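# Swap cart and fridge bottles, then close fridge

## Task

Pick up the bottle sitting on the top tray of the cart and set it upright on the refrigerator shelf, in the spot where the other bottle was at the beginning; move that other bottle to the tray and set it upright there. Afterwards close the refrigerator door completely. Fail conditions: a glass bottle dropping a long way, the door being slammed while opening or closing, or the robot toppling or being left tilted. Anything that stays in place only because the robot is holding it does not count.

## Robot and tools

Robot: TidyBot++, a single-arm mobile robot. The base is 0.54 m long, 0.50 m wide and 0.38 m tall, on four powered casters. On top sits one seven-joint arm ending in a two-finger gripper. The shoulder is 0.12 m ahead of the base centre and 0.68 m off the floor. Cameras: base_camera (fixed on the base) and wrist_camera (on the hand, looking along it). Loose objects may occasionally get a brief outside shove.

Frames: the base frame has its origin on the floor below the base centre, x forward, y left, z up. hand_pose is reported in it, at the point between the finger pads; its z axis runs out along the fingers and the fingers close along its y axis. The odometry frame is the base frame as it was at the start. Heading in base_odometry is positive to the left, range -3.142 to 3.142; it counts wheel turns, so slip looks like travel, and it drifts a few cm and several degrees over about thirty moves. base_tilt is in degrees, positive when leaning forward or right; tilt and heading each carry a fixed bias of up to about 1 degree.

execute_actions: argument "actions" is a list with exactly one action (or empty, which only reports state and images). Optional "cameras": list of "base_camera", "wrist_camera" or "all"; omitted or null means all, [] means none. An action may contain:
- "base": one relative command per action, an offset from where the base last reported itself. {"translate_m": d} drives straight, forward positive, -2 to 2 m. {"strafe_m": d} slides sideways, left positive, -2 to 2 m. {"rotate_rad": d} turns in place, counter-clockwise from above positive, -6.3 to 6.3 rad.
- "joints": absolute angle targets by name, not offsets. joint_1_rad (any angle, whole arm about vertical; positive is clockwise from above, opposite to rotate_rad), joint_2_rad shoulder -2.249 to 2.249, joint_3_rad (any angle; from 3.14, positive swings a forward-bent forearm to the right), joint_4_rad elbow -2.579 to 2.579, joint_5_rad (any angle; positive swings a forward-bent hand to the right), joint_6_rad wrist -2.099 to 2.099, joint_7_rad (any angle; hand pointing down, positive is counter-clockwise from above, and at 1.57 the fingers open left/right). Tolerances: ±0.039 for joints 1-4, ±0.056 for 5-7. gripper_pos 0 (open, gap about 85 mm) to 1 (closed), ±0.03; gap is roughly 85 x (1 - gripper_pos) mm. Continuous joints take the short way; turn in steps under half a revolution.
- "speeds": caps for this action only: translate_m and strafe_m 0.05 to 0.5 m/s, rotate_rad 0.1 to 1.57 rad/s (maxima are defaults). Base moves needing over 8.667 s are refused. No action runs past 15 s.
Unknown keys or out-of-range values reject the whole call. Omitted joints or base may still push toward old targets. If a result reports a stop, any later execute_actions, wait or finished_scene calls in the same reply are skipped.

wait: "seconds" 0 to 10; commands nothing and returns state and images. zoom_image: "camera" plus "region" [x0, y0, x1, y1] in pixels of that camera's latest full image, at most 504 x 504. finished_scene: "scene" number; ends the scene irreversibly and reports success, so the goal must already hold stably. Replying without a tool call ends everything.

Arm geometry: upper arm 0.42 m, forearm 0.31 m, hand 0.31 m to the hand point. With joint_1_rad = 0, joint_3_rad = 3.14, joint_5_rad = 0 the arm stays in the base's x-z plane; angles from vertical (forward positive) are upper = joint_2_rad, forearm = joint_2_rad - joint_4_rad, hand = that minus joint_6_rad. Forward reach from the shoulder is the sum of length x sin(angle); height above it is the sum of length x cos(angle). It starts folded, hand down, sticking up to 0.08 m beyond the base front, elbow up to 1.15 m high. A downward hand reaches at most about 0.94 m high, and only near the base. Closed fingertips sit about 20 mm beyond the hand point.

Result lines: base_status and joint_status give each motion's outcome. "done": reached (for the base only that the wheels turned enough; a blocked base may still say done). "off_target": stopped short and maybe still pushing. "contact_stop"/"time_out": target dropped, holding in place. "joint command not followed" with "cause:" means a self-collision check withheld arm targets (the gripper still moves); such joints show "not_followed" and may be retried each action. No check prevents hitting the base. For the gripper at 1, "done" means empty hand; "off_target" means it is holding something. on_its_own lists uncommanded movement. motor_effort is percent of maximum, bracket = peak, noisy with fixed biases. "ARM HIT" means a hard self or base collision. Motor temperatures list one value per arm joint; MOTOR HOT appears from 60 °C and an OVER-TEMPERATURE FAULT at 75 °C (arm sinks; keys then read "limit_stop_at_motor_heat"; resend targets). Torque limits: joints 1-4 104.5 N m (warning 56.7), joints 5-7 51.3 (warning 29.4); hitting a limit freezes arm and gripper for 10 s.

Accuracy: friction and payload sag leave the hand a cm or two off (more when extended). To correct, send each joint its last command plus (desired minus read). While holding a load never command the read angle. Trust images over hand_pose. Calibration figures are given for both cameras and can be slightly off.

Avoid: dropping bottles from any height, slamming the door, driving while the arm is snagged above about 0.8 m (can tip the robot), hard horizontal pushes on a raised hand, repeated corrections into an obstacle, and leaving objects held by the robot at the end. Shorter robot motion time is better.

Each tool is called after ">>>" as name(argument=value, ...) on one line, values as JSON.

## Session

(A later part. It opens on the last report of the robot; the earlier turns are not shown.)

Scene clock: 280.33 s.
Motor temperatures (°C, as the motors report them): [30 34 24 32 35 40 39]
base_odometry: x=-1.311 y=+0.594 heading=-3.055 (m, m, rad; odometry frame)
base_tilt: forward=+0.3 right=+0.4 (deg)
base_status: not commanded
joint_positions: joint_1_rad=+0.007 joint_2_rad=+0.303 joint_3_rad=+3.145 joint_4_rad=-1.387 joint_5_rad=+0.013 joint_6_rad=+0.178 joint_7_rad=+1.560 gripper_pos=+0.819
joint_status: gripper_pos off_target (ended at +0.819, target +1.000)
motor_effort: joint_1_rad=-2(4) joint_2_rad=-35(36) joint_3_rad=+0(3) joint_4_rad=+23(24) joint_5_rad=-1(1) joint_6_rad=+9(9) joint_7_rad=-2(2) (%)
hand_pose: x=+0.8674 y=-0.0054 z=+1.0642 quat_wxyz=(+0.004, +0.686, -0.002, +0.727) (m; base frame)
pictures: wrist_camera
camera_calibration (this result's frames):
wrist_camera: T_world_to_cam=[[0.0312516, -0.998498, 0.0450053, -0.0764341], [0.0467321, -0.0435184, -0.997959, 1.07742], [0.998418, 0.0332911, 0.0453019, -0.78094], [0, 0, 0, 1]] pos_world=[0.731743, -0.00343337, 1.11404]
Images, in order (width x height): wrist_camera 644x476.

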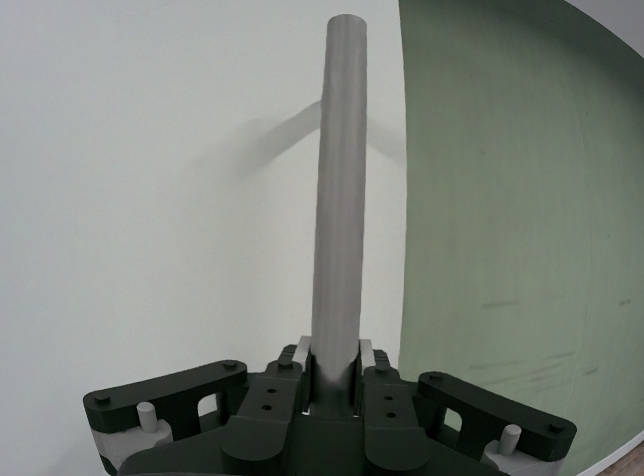

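>>> execute_actions(actions=[{"base":{"translate_m":-0.13},"speeds":{"translate_m":0.05}}], cameras=[])

>>> execute_actions(actions=[{"base":{"strafe_m":0.08},"speeds":{"strafe_m":0.05}}], cameras=[])

>>> execute_actions(actions=[{"base":{"translate_m":-0.12},"speeds":{"translate_m":0.06}}])

Scene clock: 290.83 s.
Motor temperatures (°C, as the motors report them): [30 34 24 32 35 40 39]
base_odometry: x=-1.181 y=+0.605 heading=-3.056 (m, m, rad; odometry frame)
base_tilt: forward=+0.3 right=+0.4 (deg)
base_status: done
joint_positions: joint_1_rad=-0.002 joint_2_rad=+0.296 joint_3_rad=+3.139 joint_4_rad=-1.396 joint_5_rad=+0.013 joint_6_rad=+0.177 joint_7_rad=+1.560 gripper_pos=+0.820
joint_status: not commanded
motor_effort: joint_1_rad=+0(3) joint_2_rad=-36(54) joint_3_rad=+0(3) joint_4_rad=+21(24) joint_5_rad=-2(1) joint_6_rad=+7(10) joint_7_rad=-2(2) (%)
hand_pose: x=+0.8645 y=+0.0050 z=+1.0640 quat_wxyz=(-0.002, +0.687, +0.003, +0.727) (m; base frame)
pictures: none
No camera images: the call's "cameras" was empty. Leave "cameras" out to get every camera's image.

Scene clock: 292.93 s.
Motor temperatures (°C, as the motors report them): [30 34 24 32 35 40 39]
base_odometry: x=-1.174 y=+0.525 heading=-3.056 (m, m, rad; odometry frame)
base_tilt: forward=+0.3 right=+0.4 (deg)
base_status: done
joint_positions: joint_1_rad=+0.058 joint_2_rad=+0.296 joint_3_rad=+3.191 joint_4_rad=-1.396 joint_5_rad=+0.011 joint_6_rad=+0.177 joint_7_rad=+1.560 gripper_pos=+0.820
joint_status: not commanded
motor_effort: joint_1_rad=-12(17) joint_2_rad=-34(36) joint_3_rad=-9(12) joint_4_rad=+22(23) joint_5_rad=+1(1) joint_6_rad=+8(9) joint_7_rad=-1(2) (%)
hand_pose: x=+0.8616 y=-0.0715 z=+1.0639 quat_wxyz=(+0.043, +0.686, -0.031, +0.725) (m; base frame)
pictures: none
No camera images: the call's "cameras" was empty. Leave "cameras" out to get every camera's image.

Scene clock: 295.43 s.
Motor temperatures (°C, as the motors report them): [30 34 24 32 35 40 39]
base_odometry: x=-1.055 y=+0.535 heading=-3.056 (m, m, rad; odometry frame)
base_tilt: forward=+0.3 right=+0.4 (deg)
base_status: done
joint_positions: joint_1_rad=+0.018 joint_2_rad=+0.296 joint_3_rad=+3.157 joint_4_rad=-1.395 joint_5_rad=+0.011 joint_6_rad=+0.176 joint_7_rad=+1.560 gripper_pos=+0.822
joint_status: not commanded
motor_effort: joint_1_rad=-4(12) joint_2_rad=-34(38) joint_3_rad=-3(9) joint_4_rad=+19(24) joint_5_rad=-1(1) joint_6_rad=+7(9) joint_7_rad=-2(2) (%)
hand_pose: x=+0.8645 y=-0.0212 z=+1.0638 quat_wxyz=(+0.013, +0.687, -0.009, +0.726) (m; base frame)
pictures: base_camera, wrist_camera
camera_calibration (this result's frames):
wrist_camera: T_world_to_cam=[[0.00830752, -0.998888, 0.0464031, -0.0737499], [0.0425529, -0.0460095, -0.998034, 1.08009], [0.99906, 0.0102658, 0.0421234, -0.775116], [0, 0, 0, 1]] pos_world=[0.729038, -0.0160162, 1.11404]
Images, in order (width x height): base_camera 644x364, wrist_camera 644x476.

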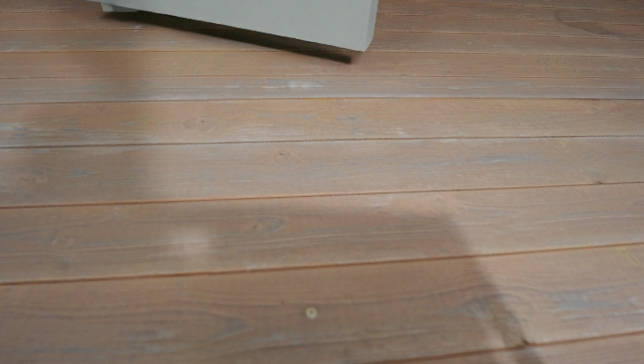

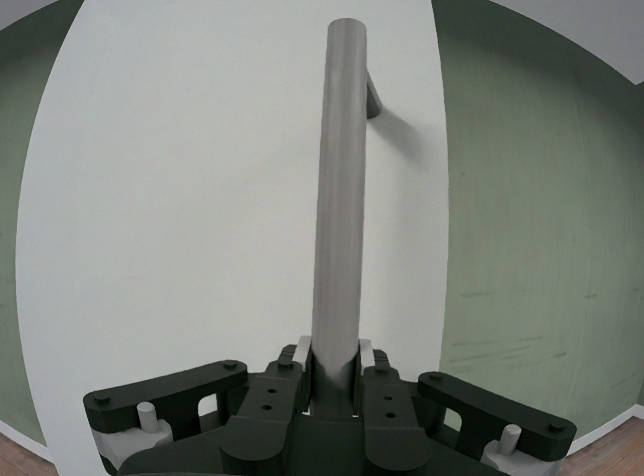

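>>> execute_actions(actions=[{"base":{"translate_m":-0.07},"speeds":{"translate_m":0.06}}], cameras=[])

>>> execute_actions(actions=[{"base":{"strafe_m":0.08},"speeds":{"strafe_m":0.06}}], cameras=[])

>>> execute_actions(actions=[{"base":{"translate_m":-0.09},"speeds":{"translate_m":0.06}}], cameras=[])

>>> execute_actions(actions=[{"base":{"strafe_m":0.09},"speeds":{"strafe_m":0.06}}], cameras=[])

>>> execute_actions(actions=[{"base":{"translate_m":-0.06},"speeds":{"translate_m":0.06}}])

Scene clock: 305.97 s.
Motor temperatures (°C, as the motors report them): [30 34 24 32 35 40 39]
base_odometry: x=-0.985 y=+0.541 heading=-3.056 (m, m, rad; odometry frame)
base_tilt: forward=+0.3 right=+0.4 (deg)
base_status: done
joint_positions: joint_1_rad=-0.012 joint_2_rad=+0.298 joint_3_rad=+3.131 joint_4_rad=-1.392 joint_5_rad=+0.011 joint_6_rad=+0.175 joint_7_rad=+1.560 gripper_pos=+0.823
joint_status: not commanded
motor_effort: joint_1_rad=+2(5) joint_2_rad=-35(40) joint_3_rad=+3(4) joint_4_rad=+18(24) joint_5_rad=-2(2) joint_6_rad=+5(9) joint_7_rad=-3(3) (%)
hand_pose: x=+0.8652 y=+0.0168 z=+1.0639 quat_wxyz=(-0.010, +0.687, +0.007, +0.726) (m; base frame)
pictures: none
No camera images: the call's "cameras" was empty. Leave "cameras" out to get every camera's image.

Scene clock: 307.77 s.
Motor temperatures (°C, as the motors report them): [30 34 24 32 35 40 39]
base_odometry: x=-0.978 y=+0.462 heading=-3.056 (m, m, rad; odometry frame)
base_tilt: forward=+0.3 right=+0.4 (deg)
base_status: done
joint_positions: joint_1_rad=+0.049 joint_2_rad=+0.298 joint_3_rad=+3.183 joint_4_rad=-1.392 joint_5_rad=+0.011 joint_6_rad=+0.175 joint_7_rad=+1.560 gripper_pos=+0.823
joint_status: not commanded
motor_effort: joint_1_rad=-11(15) joint_2_rad=-31(35) joint_3_rad=-8(11) joint_4_rad=+22(24) joint_5_rad=+1(2) joint_6_rad=+9(9) joint_7_rad=-1(3) (%)
hand_pose: x=+0.8635 y=-0.0599 z=+1.0637 quat_wxyz=(+0.036, +0.687, -0.026, +0.726) (m; base frame)
pictures: none
No camera images: the call's "cameras" was empty. Leave "cameras" out to get every camera's image.

Scene clock: 309.80 s.
Motor temperatures (°C, as the motors report them): [30 34 24 32 35 40 39]
base_odometry: x=-0.888 y=+0.469 heading=-3.056 (m, m, rad; odometry frame)
base_tilt: forward=+0.3 right=+0.4 (deg)
base_status: done
joint_positions: joint_1_rad=-0.010 joint_2_rad=+0.298 joint_3_rad=+3.133 joint_4_rad=-1.392 joint_5_rad=+0.011 joint_6_rad=+0.174 joint_7_rad=+1.560 gripper_pos=+0.825
joint_status: not commanded
motor_effort: joint_1_rad=+0(11) joint_2_rad=-36(38) joint_3_rad=+1(8) joint_4_rad=+19(23) joint_5_rad=-2(2) joint_6_rad=+6(9) joint_7_rad=-3(2) (%)
hand_pose: x=+0.8653 y=+0.0141 z=+1.0640 quat_wxyz=(-0.008, +0.687, +0.006, +0.726) (m; base frame)
pictures: none
No camera images: the call's "cameras" was empty. Leave "cameras" out to get every camera's image.

Scene clock: 311.77 s.
Motor temperatures (°C, as the motors report them): [30 34 24 32 35 39 39]
base_odometry: x=-0.880 y=+0.379 heading=-3.056 (m, m, rad; odometry frame)
base_tilt: forward=+0.3 right=+0.4 (deg)
base_status: done
joint_positions: joint_1_rad=+0.057 joint_2_rad=+0.297 joint_3_rad=+3.189 joint_4_rad=-1.393 joint_5_rad=+0.011 joint_6_rad=+0.174 joint_7_rad=+1.560 gripper_pos=+0.825
joint_status: not commanded
motor_effort: joint_1_rad=-13(16) joint_2_rad=-31(36) joint_3_rad=-9(13) joint_4_rad=+23(25) joint_5_rad=+1(2) joint_6_rad=+8(9) joint_7_rad=-1(3) (%)
hand_pose: x=+0.8623 y=-0.0692 z=+1.0637 quat_wxyz=(+0.041, +0.687, -0.030, +0.725) (m; base frame)
pictures: none
No camera images: the call's "cameras" was empty. Leave "cameras" out to get every camera's image.

Scene clock: 313.27 s.
Motor temperatures (°C, as the motors report them): [30 34 24 32 35 39 39]
base_odometry: x=-0.821 y=+0.384 heading=-3.056 (m, m, rad; odometry frame)
base_tilt: forward=+0.3 right=+0.4 (deg)
base_status: done
joint_positions: joint_1_rad=+0.002 joint_2_rad=+0.295 joint_3_rad=+3.144 joint_4_rad=-1.395 joint_5_rad=+0.011 joint_6_rad=+0.173 joint_7_rad=+1.560 gripper_pos=+0.826
joint_status: not commanded
motor_effort: joint_1_rad=-2(13) joint_2_rad=-35(37) joint_3_rad=-1(9) joint_4_rad=+21(23) joint_5_rad=-1(1) joint_6_rad=+8(9) joint_7_rad=-3(2) (%)
hand_pose: x=+0.8645 y=-0.0010 z=+1.0639 quat_wxyz=(+0.001, +0.688, -0.001, +0.726) (m; base frame)
pictures: base_camera, wrist_camera
camera_calibration (this result's frames):
wrist_camera: T_world_to_cam=[[0.0373483, -0.998401, 0.0424351, -0.0744826], [0.0428336, -0.0408263, -0.998248, 1.08112], [0.998384, 0.0391005, 0.0412403, -0.773774], [0, 0, 0, 1]] pos_world=[0.728997, 0.0000294592, 1.11429]
Images, in order (width x height): base_camera 644x364, wrist_camera 644x476.

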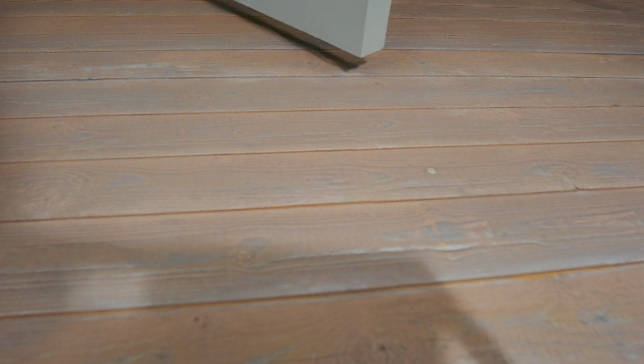

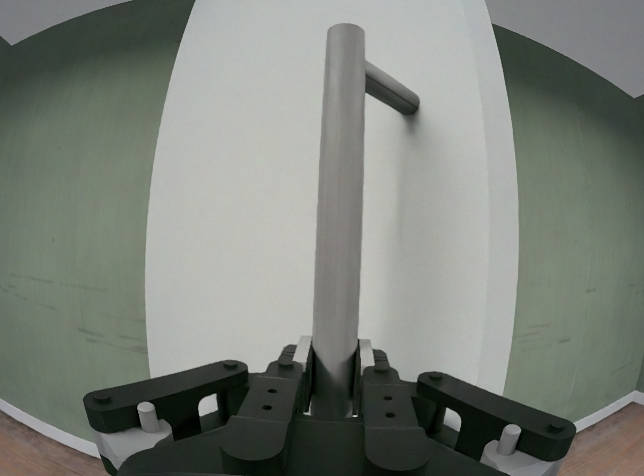

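>>> execute_actions(actions=[{"base":{"strafe_m":0.08},"speeds":{"strafe_m":0.06}}], cameras=[])

>>> execute_actions(actions=[{"base":{"translate_m":-0.055},"speeds":{"translate_m":0.05}}], cameras=[])

>>> execute_actions(actions=[{"base":{"strafe_m":0.11},"speeds":{"strafe_m":0.06}}], cameras=[])

>>> execute_actions(actions=[{"base":{"translate_m":-0.035},"speeds":{"translate_m":0.05}}], cameras=[])

>>> execute_actions(actions=[{"base":{"strafe_m":0.17},"speeds":{"strafe_m":0.06}}])

Scene clock: 323.67 s.
Motor temperatures (°C, as the motors report them): [30 34 24 32 35 39 39]
base_odometry: x=-0.814 y=+0.305 heading=-3.056 (m, m, rad; odometry frame)
base_tilt: forward=+0.3 right=+0.4 (deg)
base_status: done
joint_positions: joint_1_rad=+0.056 joint_2_rad=+0.290 joint_3_rad=+3.189 joint_4_rad=-1.400 joint_5_rad=+0.011 joint_6_rad=+0.171 joint_7_rad=+1.560 gripper_pos=+0.826
joint_status: not commanded
motor_effort: joint_1_rad=-13(16) joint_2_rad=-29(36) joint_3_rad=-10(12) joint_4_rad=+25(27) joint_5_rad=+1(2) joint_6_rad=+8(10) joint_7_rad=-1(2) (%)
hand_pose: x=+0.8596 y=-0.0688 z=+1.0637 quat_wxyz=(+0.041, +0.688, -0.030, +0.724) (m; base frame)
pictures: none
No camera images: the call's "cameras" was empty. Leave "cameras" out to get every camera's image.

Scene clock: 325.40 s.
Motor temperatures (°C, as the motors report them): [30 34 24 32 35 39 39]
base_odometry: x=-0.759 y=+0.309 heading=-3.056 (m, m, rad; odometry frame)
base_tilt: forward=+0.3 right=+0.4 (deg)
base_status: done
joint_positions: joint_1_rad=-0.007 joint_2_rad=+0.293 joint_3_rad=+3.136 joint_4_rad=-1.396 joint_5_rad=+0.011 joint_6_rad=+0.170 joint_7_rad=+1.560 gripper_pos=+0.827
joint_status: not commanded
motor_effort: joint_1_rad=+0(13) joint_2_rad=-36(39) joint_3_rad=+0(10) joint_4_rad=+18(26) joint_5_rad=-2(2) joint_6_rad=+6(11) joint_7_rad=-3(3) (%)
hand_pose: x=+0.8635 y=+0.0103 z=+1.0639 quat_wxyz=(-0.006, +0.688, +0.004, +0.725) (m; base frame)
pictures: none
No camera images: the call's "cameras" was empty. Leave "cameras" out to get every camera's image.

Scene clock: 327.77 s.
Motor temperatures (°C, as the motors report them): [30 34 24 32 35 39 39]
base_odometry: x=-0.749 y=+0.200 heading=-3.056 (m, m, rad; odometry frame)
base_tilt: forward=+0.3 right=+0.4 (deg)
base_status: done
joint_positions: joint_1_rad=+0.060 joint_2_rad=+0.276 joint_3_rad=+3.193 joint_4_rad=-1.413 joint_5_rad=+0.010 joint_6_rad=+0.162 joint_7_rad=+1.560 gripper_pos=+0.827
joint_status: not commanded
motor_effort: joint_1_rad=-14(17) joint_2_rad=-26(36) joint_3_rad=-10(13) joint_4_rad=+27(29) joint_5_rad=+1(1) joint_6_rad=+11(11) joint_7_rad=-1(3) (%)
hand_pose: x=+0.8535 y=-0.0736 z=+1.0636 quat_wxyz=(+0.043, +0.690, -0.033, +0.721) (m; base frame)
pictures: none
No camera images: the call's "cameras" was empty. Leave "cameras" out to get every camera's image.

Scene clock: 329.07 s.
Motor temperatures (°C, as the motors report them): [30 34 24 32 35 39 39]
base_odometry: x=-0.714 y=+0.203 heading=-3.056 (m, m, rad; odometry frame)
base_tilt: forward=+0.3 right=+0.4 (deg)
base_status: done
joint_positions: joint_1_rad=+0.008 joint_2_rad=+0.285 joint_3_rad=+3.150 joint_4_rad=-1.401 joint_5_rad=+0.010 joint_6_rad=+0.162 joint_7_rad=+1.560 gripper_pos=+0.828
joint_status: not commanded
motor_effort: joint_1_rad=-2(14) joint_2_rad=-35(38) joint_3_rad=-2(10) joint_4_rad=+20(26) joint_5_rad=-1(2) joint_6_rad=+7(10) joint_7_rad=-2(3) (%)
hand_pose: x=+0.8607 y=-0.0093 z=+1.0638 quat_wxyz=(+0.006, +0.690, -0.005, +0.723) (m; base frame)
pictures: none
No camera images: the call's "cameras" was empty. Leave "cameras" out to get every camera's image.

Scene clock: 332.40 s.
Motor temperatures (°C, as the motors report them): [30 33 24 32 35 39 39]
base_odometry: x=-0.700 y=+0.033 heading=-3.056 (m, m, rad; odometry frame)
base_tilt: forward=+0.2 right=+0.4 (deg)
base_status: done
joint_positions: joint_1_rad=+0.079 joint_2_rad=+0.252 joint_3_rad=+3.213 joint_4_rad=-1.434 joint_5_rad=+0.006 joint_6_rad=+0.147 joint_7_rad=+1.560 gripper_pos=+0.828
joint_status: not commanded
motor_effort: joint_1_rad=-16(21) joint_2_rad=-21(34) joint_3_rad=-13(16) joint_4_rad=+30(32) joint_5_rad=+1(2) joint_6_rad=+12(15) joint_7_rad=-1(2) (%)
hand_pose: x=+0.8410 y=-0.0991 z=+1.0635 quat_wxyz=(+0.057, +0.694, -0.046, +0.716) (m; base frame)
pictures: base_camera, wrist_camera
camera_calibration (this result's frames):
wrist_camera: T_world_to_cam=[[-0.105794, -0.992903, 0.0543174, -0.0632259], [0.0132402, -0.0560256, -0.998342, 1.10117], [0.9943, -0.104899, 0.0190735, -0.733746], [0, 0, 0, 1]] pos_world=[0.708295, -0.0780527, 1.11678]
Images, in order (width x height): base_camera 644x364, wrist_camera 644x476.

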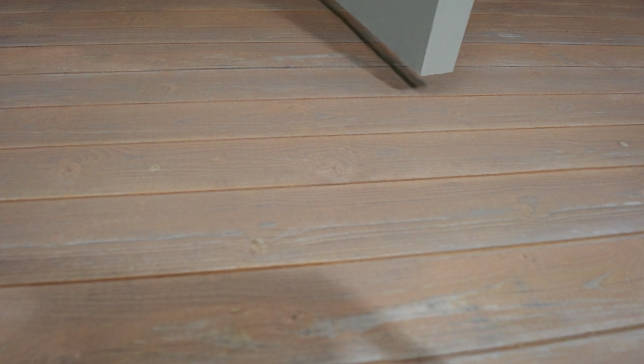

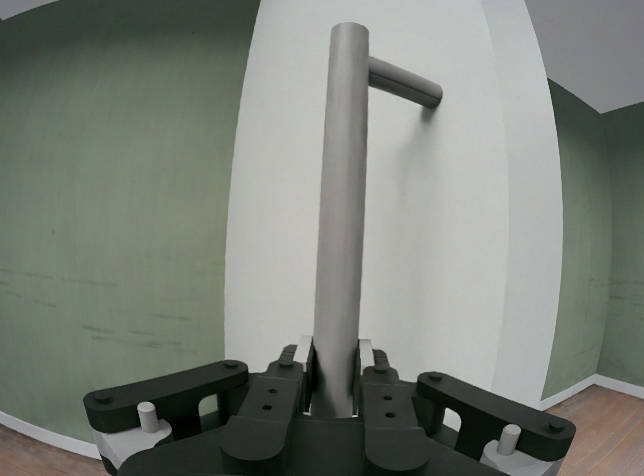

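Radius is larger; back more.

>>> execute_actions(actions=[{"base":{"translate_m":-0.045},"speeds":{"translate_m":0.05}}], cameras=[])

>>> execute_actions(actions=[{"base":{"strafe_m":0.12},"speeds":{"strafe_m":0.06}}])

Scene clock: 337.17 s.
Motor temperatures (°C, as the motors report them): [30 33 24 32 35 39 39]
base_odometry: x=-0.655 y=+0.037 heading=-3.056 (m, m, rad; odometry frame)
base_tilt: forward=+0.3 right=+0.4 (deg)
base_status: done
joint_positions: joint_1_rad=-0.001 joint_2_rad=+0.302 joint_3_rad=+3.143 joint_4_rad=-1.375 joint_5_rad=+0.006 joint_6_rad=+0.150 joint_7_rad=+1.560 gripper_pos=+0.831
joint_status: not commanded
motor_effort: joint_1_rad=-2(17) joint_2_rad=-36(42) joint_3_rad=-1(13) joint_4_rad=+16(28) joint_5_rad=-1(2) joint_6_rad=+5(11) joint_7_rad=-3(3) (%)
hand_pose: x=+0.8677 y=+0.0011 z=+1.0640 quat_wxyz=(-0.002, +0.691, -0.001, +0.722) (m; base frame)
pictures: none
No camera images: the call's "cameras" was empty. Leave "cameras" out to get every camera's image.

Scene clock: 339.63 s.
Motor temperatures (°C, as the motors report them): [30 33 24 32 35 39 39]
base_odometry: x=-0.645 y=-0.082 heading=-3.056 (m, m, rad; odometry frame)
base_tilt: forward=+0.3 right=+0.4 (deg)
base_status: done
joint_positions: joint_1_rad=+0.069 joint_2_rad=+0.310 joint_3_rad=+3.203 joint_4_rad=-1.368 joint_5_rad=+0.006 joint_6_rad=+0.156 joint_7_rad=+1.560 gripper_pos=+0.832
joint_status: not commanded
motor_effort: joint_1_rad=-15(19) joint_2_rad=-42(44) joint_3_rad=-11(15) joint_4_rad=+13(22) joint_5_rad=+2(1) joint_6_rad=+3(9) joint_7_rad=-1(3) (%)
hand_pose: x=+0.8664 y=-0.0872 z=+1.0643 quat_wxyz=(+0.051, +0.688, -0.039, +0.723) (m; base frame)
pictures: base_camera, wrist_camera
camera_calibration (this result's frames):
wrist_camera: T_world_to_cam=[[-0.086426, -0.99468, 0.0560514, -0.0675574], [0.030968, -0.058917, -0.997782, 1.08608], [0.995777, -0.0844986, 0.0358952, -0.775166], [0, 0, 0, 1]] pos_world=[0.73242, -0.06871, 1.11528]
Images, in order (width x height): base_camera 644x364, wrist_camera 644x476.

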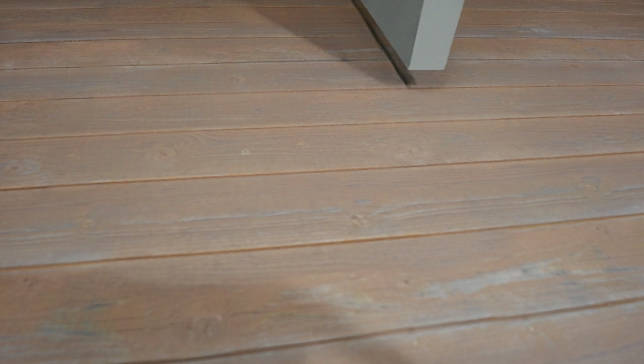

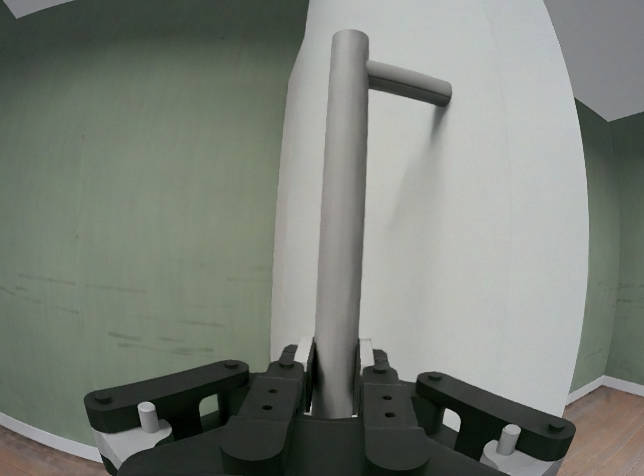

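>>> execute_actions(actions=[{"base":{"translate_m":0.03},"speeds":{"translate_m":0.05}}], cameras=[])

>>> execute_actions(actions=[{"base":{"strafe_m":0.07},"speeds":{"strafe_m":0.05}}])

Scene clock: 344.63 s.
Motor temperatures (°C, as the motors report them): [30 33 24 32 35 39 39]
base_odometry: x=-0.674 y=-0.085 heading=-3.056 (m, m, rad; odometry frame)
base_tilt: forward=+0.2 right=+0.4 (deg)
base_status: done
joint_positions: joint_1_rad=+0.069 joint_2_rad=+0.244 joint_3_rad=+3.199 joint_4_rad=-1.442 joint_5_rad=+0.006 joint_6_rad=+0.147 joint_7_rad=+1.560 gripper_pos=+0.832
joint_status: not commanded
motor_effort: joint_1_rad=-13(15) joint_2_rad=-22(43) joint_3_rad=-10(12) joint_4_rad=+30(32) joint_5_rad=+1(1) joint_6_rad=+12(14) joint_7_rad=-1(1) (%)
hand_pose: x=+0.8399 y=-0.0827 z=+1.0639 quat_wxyz=(+0.047, +0.695, -0.039, +0.717) (m; base frame)
pictures: none
No camera images: the call's "cameras" was empty. Leave "cameras" out to get every camera's image.

Scene clock: 346.53 s.
Motor temperatures (°C, as the motors report them): [30 33 24 32 35 39 39]
base_odometry: x=-0.668 y=-0.154 heading=-3.057 (m, m, rad; odometry frame)
base_tilt: forward=+0.3 right=+0.4 (deg)
base_status: done
joint_positions: joint_1_rad=+0.109 joint_2_rad=+0.268 joint_3_rad=+3.239 joint_4_rad=-1.414 joint_5_rad=+0.004 joint_6_rad=+0.147 joint_7_rad=+1.560 gripper_pos=+0.832
joint_status: not commanded
motor_effort: joint_1_rad=-22(26) joint_2_rad=-32(33) joint_3_rad=-16(21) joint_4_rad=+22(29) joint_5_rad=+2(3) joint_6_rad=+8(12) joint_7_rad=-1(0) (%)
hand_pose: x=+0.8418 y=-0.1367 z=+1.0640 quat_wxyz=(+0.079, +0.691, -0.063, +0.716) (m; base frame)
pictures: base_camera, wrist_camera
camera_calibration (this result's frames):
wrist_camera: T_world_to_cam=[[-0.160138, -0.985239, 0.0604923, -0.0603433], [0.0128613, -0.0633606, -0.997908, 1.09847], [0.987011, -0.159025, 0.0228179, -0.743797], [0, 0, 0, 1]] pos_world=[0.710344, -0.108136, 1.11679]
Images, in order (width x height): base_camera 644x364, wrist_camera 644x476.

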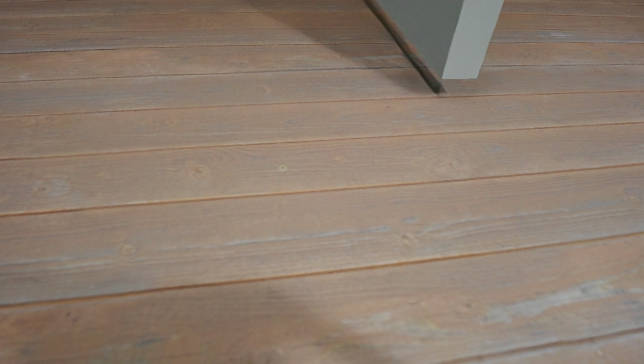

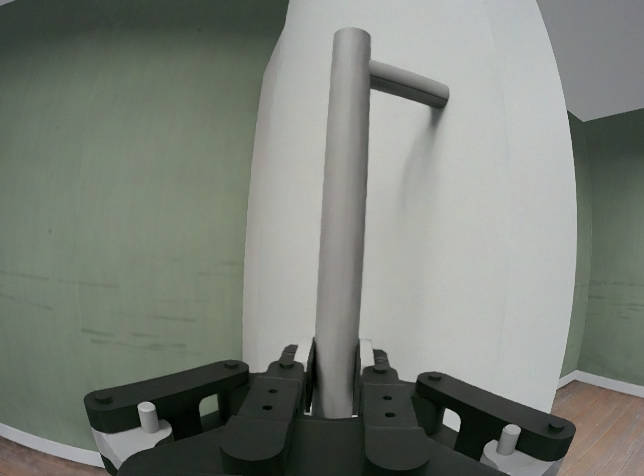

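>>> execute_actions(actions=[{"base":{"strafe_m":-0.11},"speeds":{"strafe_m":0.06}}], cameras=[])

>>> execute_actions(actions=[{"joints":{"gripper_pos":0.5}}], cameras=[])

>>> execute_actions(actions=[{"base":{"translate_m":-0.38},"speeds":{"translate_m":0.2}}], cameras=["wrist_camera"])

>>> execute_actions(actions=[{"base":{"strafe_m":-0.68}}], cameras=[])

>>> execute_actions(actions=[{"joints":{"joint_1_rad":0.45,"joint_2_rad":2.15,"joint_4_rad":-0.37,"joint_6_rad":0.74,"gripper_pos":0}}])

Scene clock: 356.73 s.
Motor temperatures (°C, as the motors report them): [30 33 24 32 35 39 39]
base_odometry: x=-0.678 y=-0.045 heading=-3.056 (m, m, rad; odometry frame)
base_tilt: forward=+0.3 right=+0.4 (deg)
base_status: done
joint_positions: joint_1_rad=+0.040 joint_2_rad=+0.254 joint_3_rad=+3.176 joint_4_rad=-1.430 joint_5_rad=+0.004 joint_6_rad=+0.147 joint_7_rad=+1.560 gripper_pos=+0.832
joint_status: not commanded
motor_effort: joint_1_rad=-7(23) joint_2_rad=-27(32) joint_3_rad=-5(18) joint_4_rad=+27(31) joint_5_rad=-1(2) joint_6_rad=+12(14) joint_7_rad=-3(3) (%)
hand_pose: x=+0.8469 y=-0.0491 z=+1.0641 quat_wxyz=(+0.027, +0.695, -0.025, +0.718) (m; base frame)
pictures: none
No camera images: the call's "cameras" was empty. Leave "cameras" out to get every camera's image.

Scene clock: 357.77 s.
Motor temperatures (°C, as the motors report them): [30 33 24 32 35 39 39]
base_odometry: x=-0.678 y=-0.045 heading=-3.056 (m, m, rad; odometry frame)
base_tilt: forward=+0.3 right=+0.4 (deg)
base_status: not commanded
joint_positions: joint_1_rad=+0.016 joint_2_rad=+0.278 joint_3_rad=+3.152 joint_4_rad=-1.408 joint_5_rad=+0.004 joint_6_rad=+0.147 joint_7_rad=+1.560 gripper_pos=+0.500
joint_status: all done
motor_effort: joint_1_rad=-1(7) joint_2_rad=-35(35) joint_3_rad=+0(5) joint_4_rad=+22(27) joint_5_rad=+0(1) joint_6_rad=+9(11) joint_7_rad=-1(3) (%)
hand_pose: x=+0.8578 y=-0.0166 z=+1.0602 quat_wxyz=(+0.008, +0.696, -0.010, +0.718) (m; base frame)
pictures: none
No camera images: the call's "cameras" was empty. Leave "cameras" out to get every camera's image.

Scene clock: 360.43 s.
Motor temperatures (°C, as the motors report them): [30 33 24 32 35 39 39]
base_odometry: x=-0.299 y=-0.012 heading=-3.056 (m, m, rad; odometry frame)
base_tilt: forward=+0.3 right=+0.4 (deg)
base_status: done
joint_positions: joint_1_rad=+0.015 joint_2_rad=+0.287 joint_3_rad=+3.152 joint_4_rad=-1.408 joint_5_rad=+0.004 joint_6_rad=+0.147 joint_7_rad=+1.560 gripper_pos=+0.500
joint_status: not commanded
motor_effort: joint_1_rad=-1(2) joint_2_rad=-34(38) joint_3_rad=+0(1) joint_4_rad=+22(23) joint_5_rad=+0(0) joint_6_rad=+8(9) joint_7_rad=-1(1) (%)
hand_pose: x=+0.8611 y=-0.0156 z=+1.0536 quat_wxyz=(+0.007, +0.699, -0.010, +0.715) (m; base frame)
pictures: wrist_camera
camera_calibration (this result's frames):
wrist_camera: T_world_to_cam=[[0.0173149, -0.999162, 0.0370872, -0.0656071], [0.0106313, -0.0369067, -0.999262, 1.09928], [0.999794, 0.0176964, 0.0099834, -0.738053], [0, 0, 0, 1]] pos_world=[0.72735, -0.0119205, 1.10827]
Images, in order (width x height): wrist_camera 644x476.

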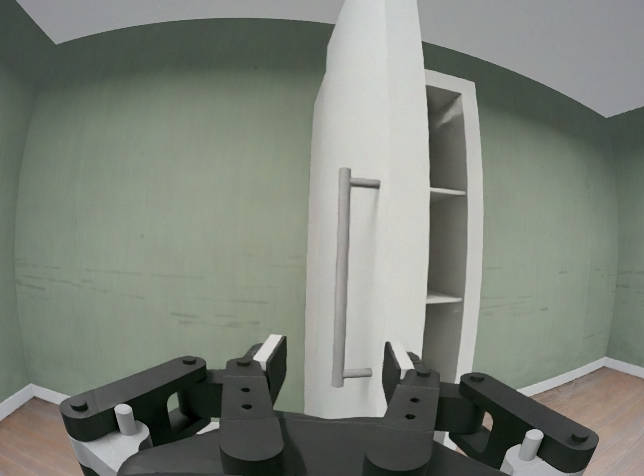

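Scene clock: 363.17 s.
Motor temperatures (°C, as the motors report them): [30 33 24 32 35 39 39]
base_odometry: x=-0.357 y=+0.665 heading=-3.056 (m, m, rad; odometry frame)
base_tilt: forward=+0.3 right=+0.4 (deg)
base_status: done
joint_positions: joint_1_rad=+0.008 joint_2_rad=+0.287 joint_3_rad=+3.147 joint_4_rad=-1.408 joint_5_rad=+0.004 joint_6_rad=+0.147 joint_7_rad=+1.560 gripper_pos=+0.500
joint_status: not commanded
motor_effort: joint_1_rad=-1(4) joint_2_rad=-35(36) joint_3_rad=+0(2) joint_4_rad=+22(23) joint_5_rad=+0(0) joint_6_rad=+8(8) joint_7_rad=-1(1) (%)
hand_pose: x=+0.8612 y=-0.0076 z=+1.0537 quat_wxyz=(+0.002, +0.699, -0.006, +0.715) (m; base frame)
pictures: none
No camera images: the call's "cameras" was empty. Leave "cameras" out to get every camera's image.

Scene clock: 366.43 s.
Motor temperatures (°C, as the motors report them): [30 33 24 32 35 39 39]
base_odometry: x=-0.357 y=+0.665 heading=-3.056 (m, m, rad; odometry frame)
base_tilt: forward=+0.3 right=+0.4 (deg)
base_status: not commanded
joint_positions: joint_1_rad=+0.432 joint_2_rad=+2.132 joint_3_rad=+3.147 joint_4_rad=-0.391 joint_5_rad=+0.004 joint_6_rad=+0.707 joint_7_rad=+1.560 gripper_pos=+0.000
joint_status: all done
motor_effort: joint_1_rad=-1(4) joint_2_rad=-51(63) joint_3_rad=-1(1) joint_4_rad=+15(22) joint_5_rad=+0(1) joint_6_rad=+8(8) joint_7_rad=-1(1) (%)
hand_pose: x=+0.8832 y=-0.3499 z=+0.1262 quat_wxyz=(+0.129, +0.770, -0.169, +0.602) (m; base frame)
pictures: base_camera, wrist_camera
camera_calibration (this result's frames):
wrist_camera: T_world_to_cam=[[-0.36882, -0.92917, 0.0247982, 0.00142024], [-0.246015, 0.0718549, -0.966599, 0.420531], [0.896353, -0.362602, -0.255092, -0.753225], [0, 0, 0, 1]] pos_world=[0.779136, -0.302018, 0.214308]
Images, in order (width x height): base_camera 644x364, wrist_camera 644x476.

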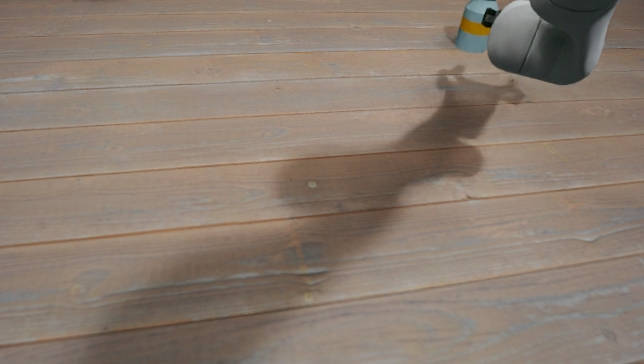

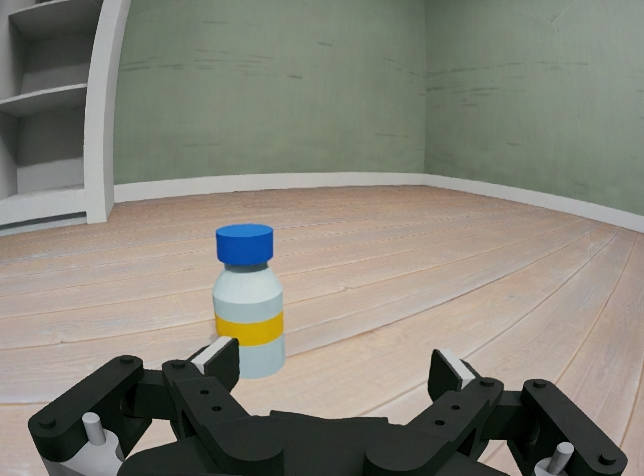

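>>> execute_actions(actions=[{"base":{"rotate_rad":-0.30},"joints":{"joint_1_rad":-0.015,"joint_2_rad":2.165}}], cameras=[])

>>> execute_actions(actions=[{"base":{"translate_m":0.07},"speeds":{"translate_m":0.08}}], cameras=["wrist_camera"])

Scene clock: 379.07 s.
Motor temperatures (°C, as the motors report them): [30 33 24 32 35 40 39]
base_odometry: x=-0.357 y=+0.666 heading=+2.928 (m, m, rad; odometry frame)
base_tilt: forward=+0.3 right=+0.4 (deg)
base_status: done
joint_positions: joint_1_rad=-0.019 joint_2_rad=+2.139 joint_3_rad=+3.147 joint_4_rad=-0.390 joint_5_rad=+0.004 joint_6_rad=+0.707 joint_7_rad=+1.560 gripper_pos=+0.000
joint_status: all done
motor_effort: joint_1_rad=-1(11) joint_2_rad=-50(52) joint_3_rad=-1(2) joint_4_rad=+15(15) joint_5_rad=-1(1) joint_6_rad=+8(7) joint_7_rad=-1(1) (%)
hand_pose: x=+0.9557 y=+0.0178 z=+0.1207 quat_wxyz=(-0.008, +0.790, +0.008, +0.613) (m; base frame)
pictures: none
No camera images: the call's "cameras" was empty. Leave "cameras" out to get every camera's image.

Scene clock: 380.47 s.
Motor temperatures (°C, as the motors report them): [30 33 24 32 35 40 39]
base_odometry: x=-0.425 y=+0.680 heading=+2.927 (m, m, rad; odometry frame)
base_tilt: forward=+0.3 right=+0.4 (deg)
base_status: done
joint_positions: joint_1_rad=-0.019 joint_2_rad=+2.146 joint_3_rad=+3.147 joint_4_rad=-0.387 joint_5_rad=+0.004 joint_6_rad=+0.708 joint_7_rad=+1.560 gripper_pos=+0.000
joint_status: not commanded
motor_effort: joint_1_rad=-1(0) joint_2_rad=-50(52) joint_3_rad=-1(1) joint_4_rad=+15(15) joint_5_rad=+0(1) joint_6_rad=+7(9) joint_7_rad=-1(1) (%)
hand_pose: x=+0.9530 y=+0.0178 z=+0.1168 quat_wxyz=(-0.008, +0.791, +0.008, +0.612) (m; base frame)
pictures: wrist_camera
camera_calibration (this result's frames):
wrist_camera: T_world_to_cam=[[0.0729725, -0.997038, 0.0242925, -0.0507097], [-0.261489, -0.0426322, -0.964264, 0.41873], [0.962444, 0.0640126, -0.263826, -0.754366], [0, 0, 0, 1]] pos_world=[0.839229, 0.0155808, 0.205977]
Images, in order (width x height): wrist_camera 644x476.

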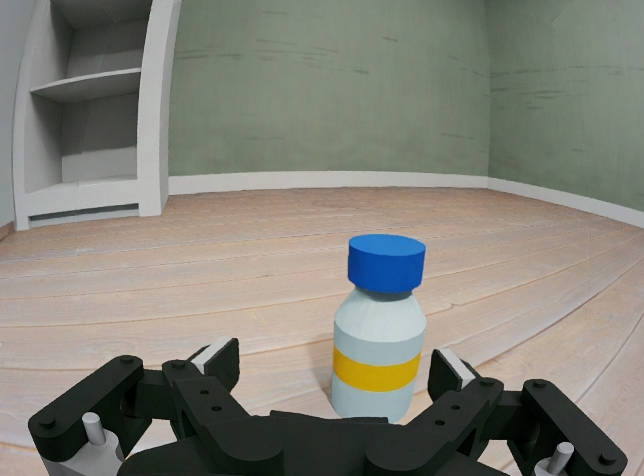

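>>> execute_actions(actions=[{"base":{"strafe_m":-0.028}}], cameras=[])

>>> execute_actions(actions=[{"base":{"translate_m":0.105},"speeds":{"translate_m":0.06}}], cameras=["wrist_camera"])

>>> execute_actions(actions=[{"joints":{"gripper_pos":1}}], cameras=["wrist_camera"])

Scene clock: 385.43 s.
Motor temperatures (°C, as the motors report them): [30 33 24 32 35 40 39]
base_odometry: x=-0.419 y=+0.708 heading=+2.927 (m, m, rad; odometry frame)
base_tilt: forward=+0.3 right=+0.4 (deg)
base_status: done
joint_positions: joint_1_rad=-0.011 joint_2_rad=+2.146 joint_3_rad=+3.147 joint_4_rad=-0.387 joint_5_rad=+0.004 joint_6_rad=+0.708 joint_7_rad=+1.560 gripper_pos=+0.000
joint_status: not commanded
motor_effort: joint_1_rad=-1(2) joint_2_rad=-50(51) joint_3_rad=+0(1) joint_4_rad=+15(15) joint_5_rad=+0(1) joint_6_rad=+8(8) joint_7_rad=-1(1) (%)
hand_pose: x=+0.9531 y=+0.0113 z=+0.1168 quat_wxyz=(-0.006, +0.791, +0.005, +0.612) (m; base frame)
pictures: none
No camera images: the call's "cameras" was empty. Leave "cameras" out to get every camera's image.

Scene clock: 387.70 s.
Motor temperatures (°C, as the motors report them): [30 34 24 32 35 40 39]
base_odometry: x=-0.522 y=+0.731 heading=+2.927 (m, m, rad; odometry frame)
base_tilt: forward=+0.3 right=+0.4 (deg)
base_status: done
joint_positions: joint_1_rad=-0.011 joint_2_rad=+2.148 joint_3_rad=+3.147 joint_4_rad=-0.387 joint_5_rad=+0.004 joint_6_rad=+0.708 joint_7_rad=+1.560 gripper_pos=+0.000
joint_status: not commanded
motor_effort: joint_1_rad=-1(1) joint_2_rad=-50(53) joint_3_rad=-1(0) joint_4_rad=+15(16) joint_5_rad=-1(1) joint_6_rad=+7(8) joint_7_rad=-1(1) (%)
hand_pose: x=+0.9520 y=+0.0113 z=+0.1153 quat_wxyz=(-0.006, +0.791, +0.005, +0.611) (m; base frame)
pictures: wrist_camera
camera_calibration (this result's frames):
wrist_camera: T_world_to_cam=[[0.0652936, -0.997572, 0.0242235, -0.0497201], [-0.262949, -0.0406178, -0.963954, 0.418104], [0.962598, 0.0565705, -0.264963, -0.753366], [0, 0, 0, 1]] pos_world=[0.838375, 0.0100013, 0.204623]
Images, in order (width x height): wrist_camera 644x476.

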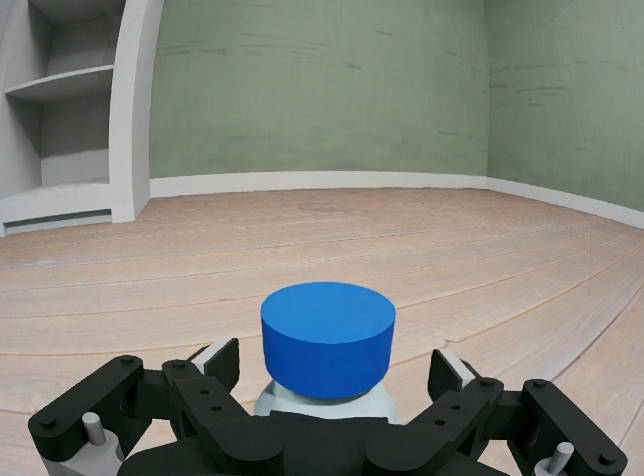

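Scene clock: 388.80 s.
Motor temperatures (°C, as the motors report them): [30 34 24 32 35 40 39]
base_odometry: x=-0.522 y=+0.731 heading=+2.927 (m, m, rad; odometry frame)
base_tilt: forward=+0.3 right=+0.4 (deg)
base_status: not commanded
joint_positions: joint_1_rad=-0.011 joint_2_rad=+2.148 joint_3_rad=+3.147 joint_4_rad=-0.387 joint_5_rad=+0.004 joint_6_rad=+0.710 joint_7_rad=+1.560 gripper_pos=+0.450
joint_status: gripper_pos off_target (ended at +0.450, target +1.000)
motor_effort: joint_1_rad=-1(4) joint_2_rad=-51(51) joint_3_rad=+0(1) joint_4_rad=+15(15) joint_5_rad=-1(1) joint_6_rad=+8(8) joint_7_rad=-2(2) (%)
hand_pose: x=+0.9521 y=+0.0115 z=+0.1158 quat_wxyz=(-0.006, +0.791, +0.005, +0.612) (m; base frame)
pictures: wrist_camera
camera_calibration (this result's frames):
wrist_camera: T_world_to_cam=[[0.0654643, -0.997559, 0.0242937, -0.0497407], [-0.261527, -0.0406472, -0.96434, 0.417261], [0.962974, 0.0567764, -0.263549, -0.753894], [0, 0, 0, 1]] pos_world=[0.838362, 0.0101446, 0.204901]
Images, in order (width x height): wrist_camera 644x476.

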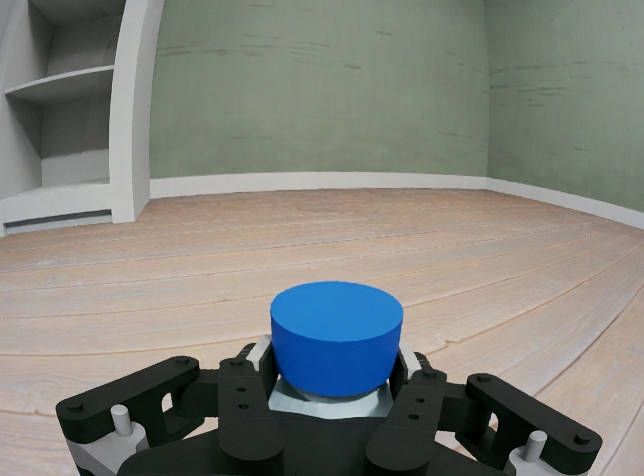

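>>> execute_actions(actions=[{"joints":{"joint_2_rad":1.81,"joint_4_rad":-0.35,"joint_6_rad":0.47}}], cameras=[])

>>> execute_actions(actions=[{"base":{"rotate_rad":0.34},"speeds":{"rotate_rad":0.3}}], cameras=[])

>>> execute_actions(actions=[{"base":{"strafe_m":0.25},"speeds":{"strafe_m":0.2}}], cameras=[])

>>> execute_actions(actions=[{"base":{"translate_m":0.45},"speeds":{"translate_m":0.25}}])

Scene clock: 397.57 s.
Motor temperatures (°C, as the motors report them): [30 34 24 32 35 40 39]
base_odometry: x=-0.522 y=+0.731 heading=+2.927 (m, m, rad; odometry frame)
base_tilt: forward=+0.3 right=+0.4 (deg)
base_status: not commanded
joint_positions: joint_1_rad=-0.011 joint_2_rad=+1.855 joint_3_rad=+3.147 joint_4_rad=-0.371 joint_5_rad=+0.004 joint_6_rad=+0.470 joint_7_rad=+1.560 gripper_pos=+0.450
joint_status: joint_2_rad off_target (ended at +1.855, target +1.810); the others done
motor_effort: joint_1_rad=-1(2) joint_2_rad=-69(71) joint_3_rad=-1(1) joint_4_rad=+23(25) joint_5_rad=+0(0) joint_6_rad=+12(15) joint_7_rad=-1(2) (%)
hand_pose: x=+1.0778 y=+0.0123 z=+0.3144 quat_wxyz=(-0.005, +0.770, +0.004, +0.638) (m; base frame)
pictures: none
No camera images: the call's "cameras" was empty. Leave "cameras" out to get every camera's image.

Scene clock: 399.63 s.
Motor temperatures (°C, as the motors report them): [30 34 24 32 35 40 39]
base_odometry: x=-0.522 y=+0.730 heading=-3.016 (m, m, rad; odometry frame)
base_tilt: forward=+0.3 right=+0.4 (deg)
base_status: done
joint_positions: joint_1_rad=-0.020 joint_2_rad=+1.855 joint_3_rad=+3.147 joint_4_rad=-0.371 joint_5_rad=+0.004 joint_6_rad=+0.470 joint_7_rad=+1.560 gripper_pos=+0.450
joint_status: not commanded
motor_effort: joint_1_rad=-2(8) joint_2_rad=-68(70) joint_3_rad=-1(2) joint_4_rad=+23(24) joint_5_rad=+0(1) joint_6_rad=+13(13) joint_7_rad=-1(1) (%)
hand_pose: x=+1.0777 y=+0.0212 z=+0.3144 quat_wxyz=(-0.008, +0.770, +0.008, +0.638) (m; base frame)
pictures: none
No camera images: the call's "cameras" was empty. Leave "cameras" out to get every camera's image.

Scene clock: 401.77 s.
Motor temperatures (°C, as the motors report them): [30 34 24 32 35 40 39]
base_odometry: x=-0.491 y=+0.482 heading=-3.016 (m, m, rad; odometry frame)
base_tilt: forward=+0.3 right=+0.4 (deg)
base_status: done
joint_positions: joint_1_rad=-0.019 joint_2_rad=+1.855 joint_3_rad=+3.147 joint_4_rad=-0.371 joint_5_rad=+0.004 joint_6_rad=+0.470 joint_7_rad=+1.560 gripper_pos=+0.450
joint_status: not commanded
motor_effort: joint_1_rad=-2(6) joint_2_rad=-68(71) joint_3_rad=-1(1) joint_4_rad=+23(24) joint_5_rad=+0(1) joint_6_rad=+12(13) joint_7_rad=-1(1) (%)
hand_pose: x=+1.0777 y=+0.0193 z=+0.3144 quat_wxyz=(-0.008, +0.770, +0.007, +0.638) (m; base frame)
pictures: none
No camera images: the call's "cameras" was empty. Leave "cameras" out to get every camera's image.

Scene clock: 404.43 s.
Motor temperatures (°C, as the motors report them): [30 34 24 32 35 40 39]
base_odometry: x=-0.937 y=+0.425 heading=-3.015 (m, m, rad; odometry frame)
base_tilt: forward=+0.3 right=+0.4 (deg)
base_status: done
joint_positions: joint_1_rad=-0.018 joint_2_rad=+1.856 joint_3_rad=+3.147 joint_4_rad=-0.371 joint_5_rad=+0.004 joint_6_rad=+0.470 joint_7_rad=+1.560 gripper_pos=+0.450
joint_status: not commanded
motor_effort: joint_1_rad=-1(1) joint_2_rad=-69(72) joint_3_rad=-1(1) joint_4_rad=+23(25) joint_5_rad=-1(1) joint_6_rad=+13(12) joint_7_rad=-1(1) (%)
hand_pose: x=+1.0777 y=+0.0190 z=+0.3143 quat_wxyz=(-0.007, +0.770, +0.007, +0.638) (m; base frame)
pictures: base_camera, wrist_camera
camera_calibration (this result's frames):
wrist_camera: T_world_to_cam=[[0.068867, -0.997201, 0.0290982, -0.0604533], [-0.19517, -0.0420709, -0.979867, 0.575249], [0.978349, 0.0618014, -0.197521, -0.860327], [0, 0, 0, 1]] pos_world=[0.958134, 0.0170865, 0.395494]
Images, in order (width x height): base_camera 644x364, wrist_camera 644x476.

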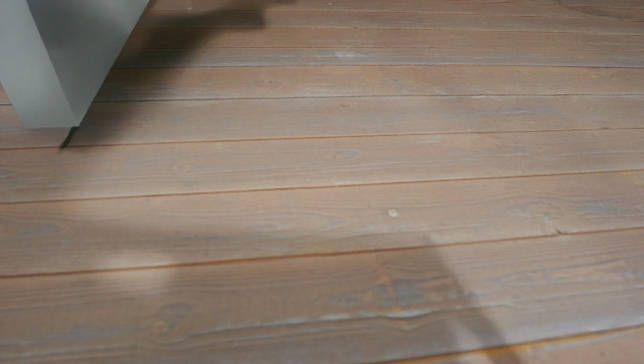

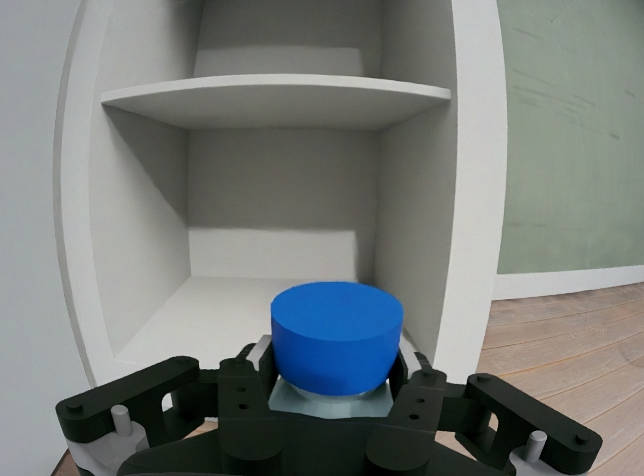

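>>> execute_actions(actions=[{"joints":{"joint_1_rad":-0.22,"joint_2_rad":1.85}}], cameras=[])

>>> execute_actions(actions=[{"base":{"translate_m":0.35},"speeds":{"translate_m":0.15}}])

Scene clock: 416.83 s.
Motor temperatures (°C, as the motors report them): [30 35 24 32 35 40 39]
base_odometry: x=-0.937 y=+0.425 heading=-3.015 (m, m, rad; odometry frame)
base_tilt: forward=+0.3 right=+0.4 (deg)
base_status: not commanded
joint_positions: joint_1_rad=-0.223 joint_2_rad=+1.876 joint_3_rad=+3.147 joint_4_rad=-0.371 joint_5_rad=+0.004 joint_6_rad=+0.470 joint_7_rad=+1.560 gripper_pos=+0.450
joint_status: all done
motor_effort: joint_1_rad=-2(7) joint_2_rad=-68(69) joint_3_rad=-1(2) joint_4_rad=+24(24) joint_5_rad=+0(1) joint_6_rad=+13(13) joint_7_rad=-1(1) (%)
hand_pose: x=+1.0463 y=+0.2116 z=+0.2947 quat_wxyz=(-0.072, +0.771, +0.086, +0.626) (m; base frame)
pictures: none
No camera images: the call's "cameras" was empty. Leave "cameras" out to get every camera's image.

Scene clock: 419.83 s.
Motor temperatures (°C, as the motors report them): [30 35 24 32 35 40 39]
base_odometry: x=-1.285 y=+0.381 heading=-3.015 (m, m, rad; odometry frame)
base_tilt: forward=+0.3 right=+0.4 (deg)
base_status: done
joint_positions: joint_1_rad=-0.223 joint_2_rad=+1.881 joint_3_rad=+3.147 joint_4_rad=-0.371 joint_5_rad=+0.004 joint_6_rad=+0.470 joint_7_rad=+1.560 gripper_pos=+0.450
joint_status: not commanded
motor_effort: joint_1_rad=-1(4) joint_2_rad=-68(69) joint_3_rad=-1(2) joint_4_rad=+23(24) joint_5_rad=+0(0) joint_6_rad=+14(13) joint_7_rad=-1(1) (%)
hand_pose: x=+1.0445 y=+0.2112 z=+0.2901 quat_wxyz=(-0.071, +0.773, +0.086, +0.624) (m; base frame)
pictures: base_camera, wrist_camera
camera_calibration (this result's frames):
wrist_camera: T_world_to_cam=[[0.270594, -0.962292, 0.0278028, -0.0835755], [-0.206767, -0.0863001, -0.974577, 0.573022], [0.940227, 0.257966, -0.222323, -0.83888], [0, 0, 0, 1]] pos_world=[0.929835, 0.18543, 0.374276]
Images, in order (width x height): base_camera 644x364, wrist_camera 644x476.

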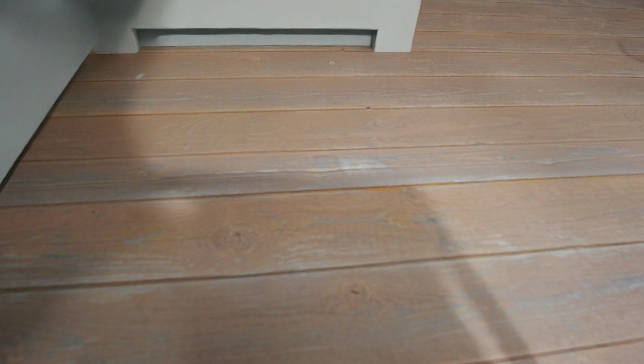

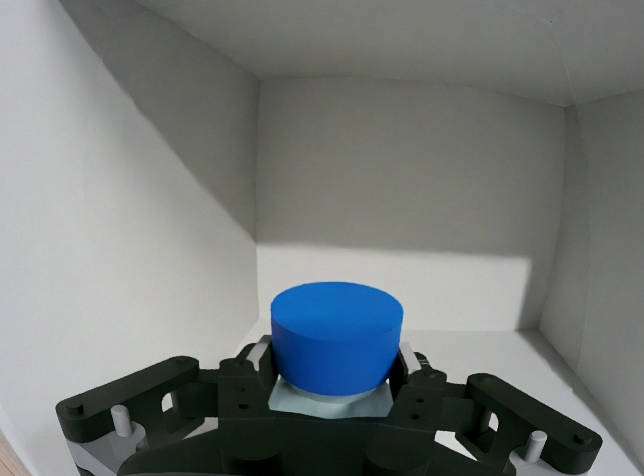

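>>> execute_actions(actions=[{"base":{"translate_m":0.235},"speeds":{"translate_m":0.12}}], cameras=[])

>>> execute_actions(actions=[{"joints":{"joint_2_rad":1.905}}], cameras=[])

>>> execute_actions(actions=[{"joints":{"joint_2_rad":1.95}}], cameras=["wrist_camera"])

Scene clock: 428.53 s.
Motor temperatures (°C, as the motors report them): [30 35 24 32 35 40 39]
base_odometry: x=-1.518 y=+0.351 heading=-3.014 (m, m, rad; odometry frame)
base_tilt: forward=+0.3 right=+0.4 (deg)
base_status: done
joint_positions: joint_1_rad=-0.223 joint_2_rad=+1.883 joint_3_rad=+3.147 joint_4_rad=-0.371 joint_5_rad=+0.004 joint_6_rad=+0.470 joint_7_rad=+1.560 gripper_pos=+0.450
joint_status: not commanded
motor_effort: joint_1_rad=-1(4) joint_2_rad=-68(70) joint_3_rad=-1(1) joint_4_rad=+23(24) joint_5_rad=+1(1) joint_6_rad=+12(12) joint_7_rad=-1(1) (%)
hand_pose: x=+1.0438 y=+0.2110 z=+0.2884 quat_wxyz=(-0.071, +0.774, +0.086, +0.624) (m; base frame)
pictures: none
No camera images: the call's "cameras" was empty. Leave "cameras" out to get every camera's image.

Scene clock: 429.43 s.
Motor temperatures (°C, as the motors report them): [30 35 24 32 35 40 39]
base_odometry: x=-1.518 y=+0.351 heading=-3.014 (m, m, rad; odometry frame)
base_tilt: forward=+0.3 right=+0.4 (deg)
base_status: not commanded
joint_positions: joint_1_rad=-0.223 joint_2_rad=+1.932 joint_3_rad=+3.147 joint_4_rad=-0.369 joint_5_rad=+0.004 joint_6_rad=+0.471 joint_7_rad=+1.560 gripper_pos=+0.450
joint_status: all done
motor_effort: joint_1_rad=-1(2) joint_2_rad=-61(68) joint_3_rad=-1(1) joint_4_rad=+20(23) joint_5_rad=+0(1) joint_6_rad=+9(13) joint_7_rad=-2(1) (%)
hand_pose: x=+1.0242 y=+0.2066 z=+0.2433 quat_wxyz=(-0.069, +0.788, +0.088, +0.606) (m; base frame)
pictures: none
No camera images: the call's "cameras" was empty. Leave "cameras" out to get every camera's image.

Scene clock: 430.13 s.
Motor temperatures (°C, as the motors report them): [30 35 24 32 35 40 39]
base_odometry: x=-1.518 y=+0.351 heading=-3.014 (m, m, rad; odometry frame)
base_tilt: forward=+0.3 right=+0.4 (deg)
base_status: not commanded
joint_positions: joint_1_rad=-0.223 joint_2_rad=+1.934 joint_3_rad=+3.147 joint_4_rad=-0.367 joint_5_rad=+0.004 joint_6_rad=+0.471 joint_7_rad=+1.560 gripper_pos=+0.450
joint_status: all done
motor_effort: joint_1_rad=-1(1) joint_2_rad=-57(62) joint_3_rad=-1(1) joint_4_rad=+18(20) joint_5_rad=+0(1) joint_6_rad=+7(11) joint_7_rad=-2(1) (%)
hand_pose: x=+1.0242 y=+0.2066 z=+0.2430 quat_wxyz=(-0.069, +0.787, +0.088, +0.606) (m; base frame)
pictures: wrist_camera
camera_calibration (this result's frames):
wrist_camera: T_world_to_cam=[[0.271851, -0.962006, 0.0253315, -0.0819277], [-0.251392, -0.0963999, -0.963073, 0.567556], [0.928924, 0.255444, -0.268047, -0.805911], [0, 0, 0, 1]] pos_world=[0.913581, 0.181763, 0.33265]
Images, in order (width x height): wrist_camera 644x476.

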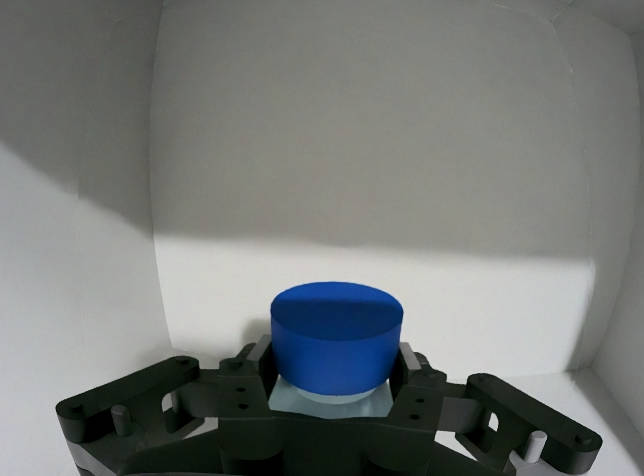

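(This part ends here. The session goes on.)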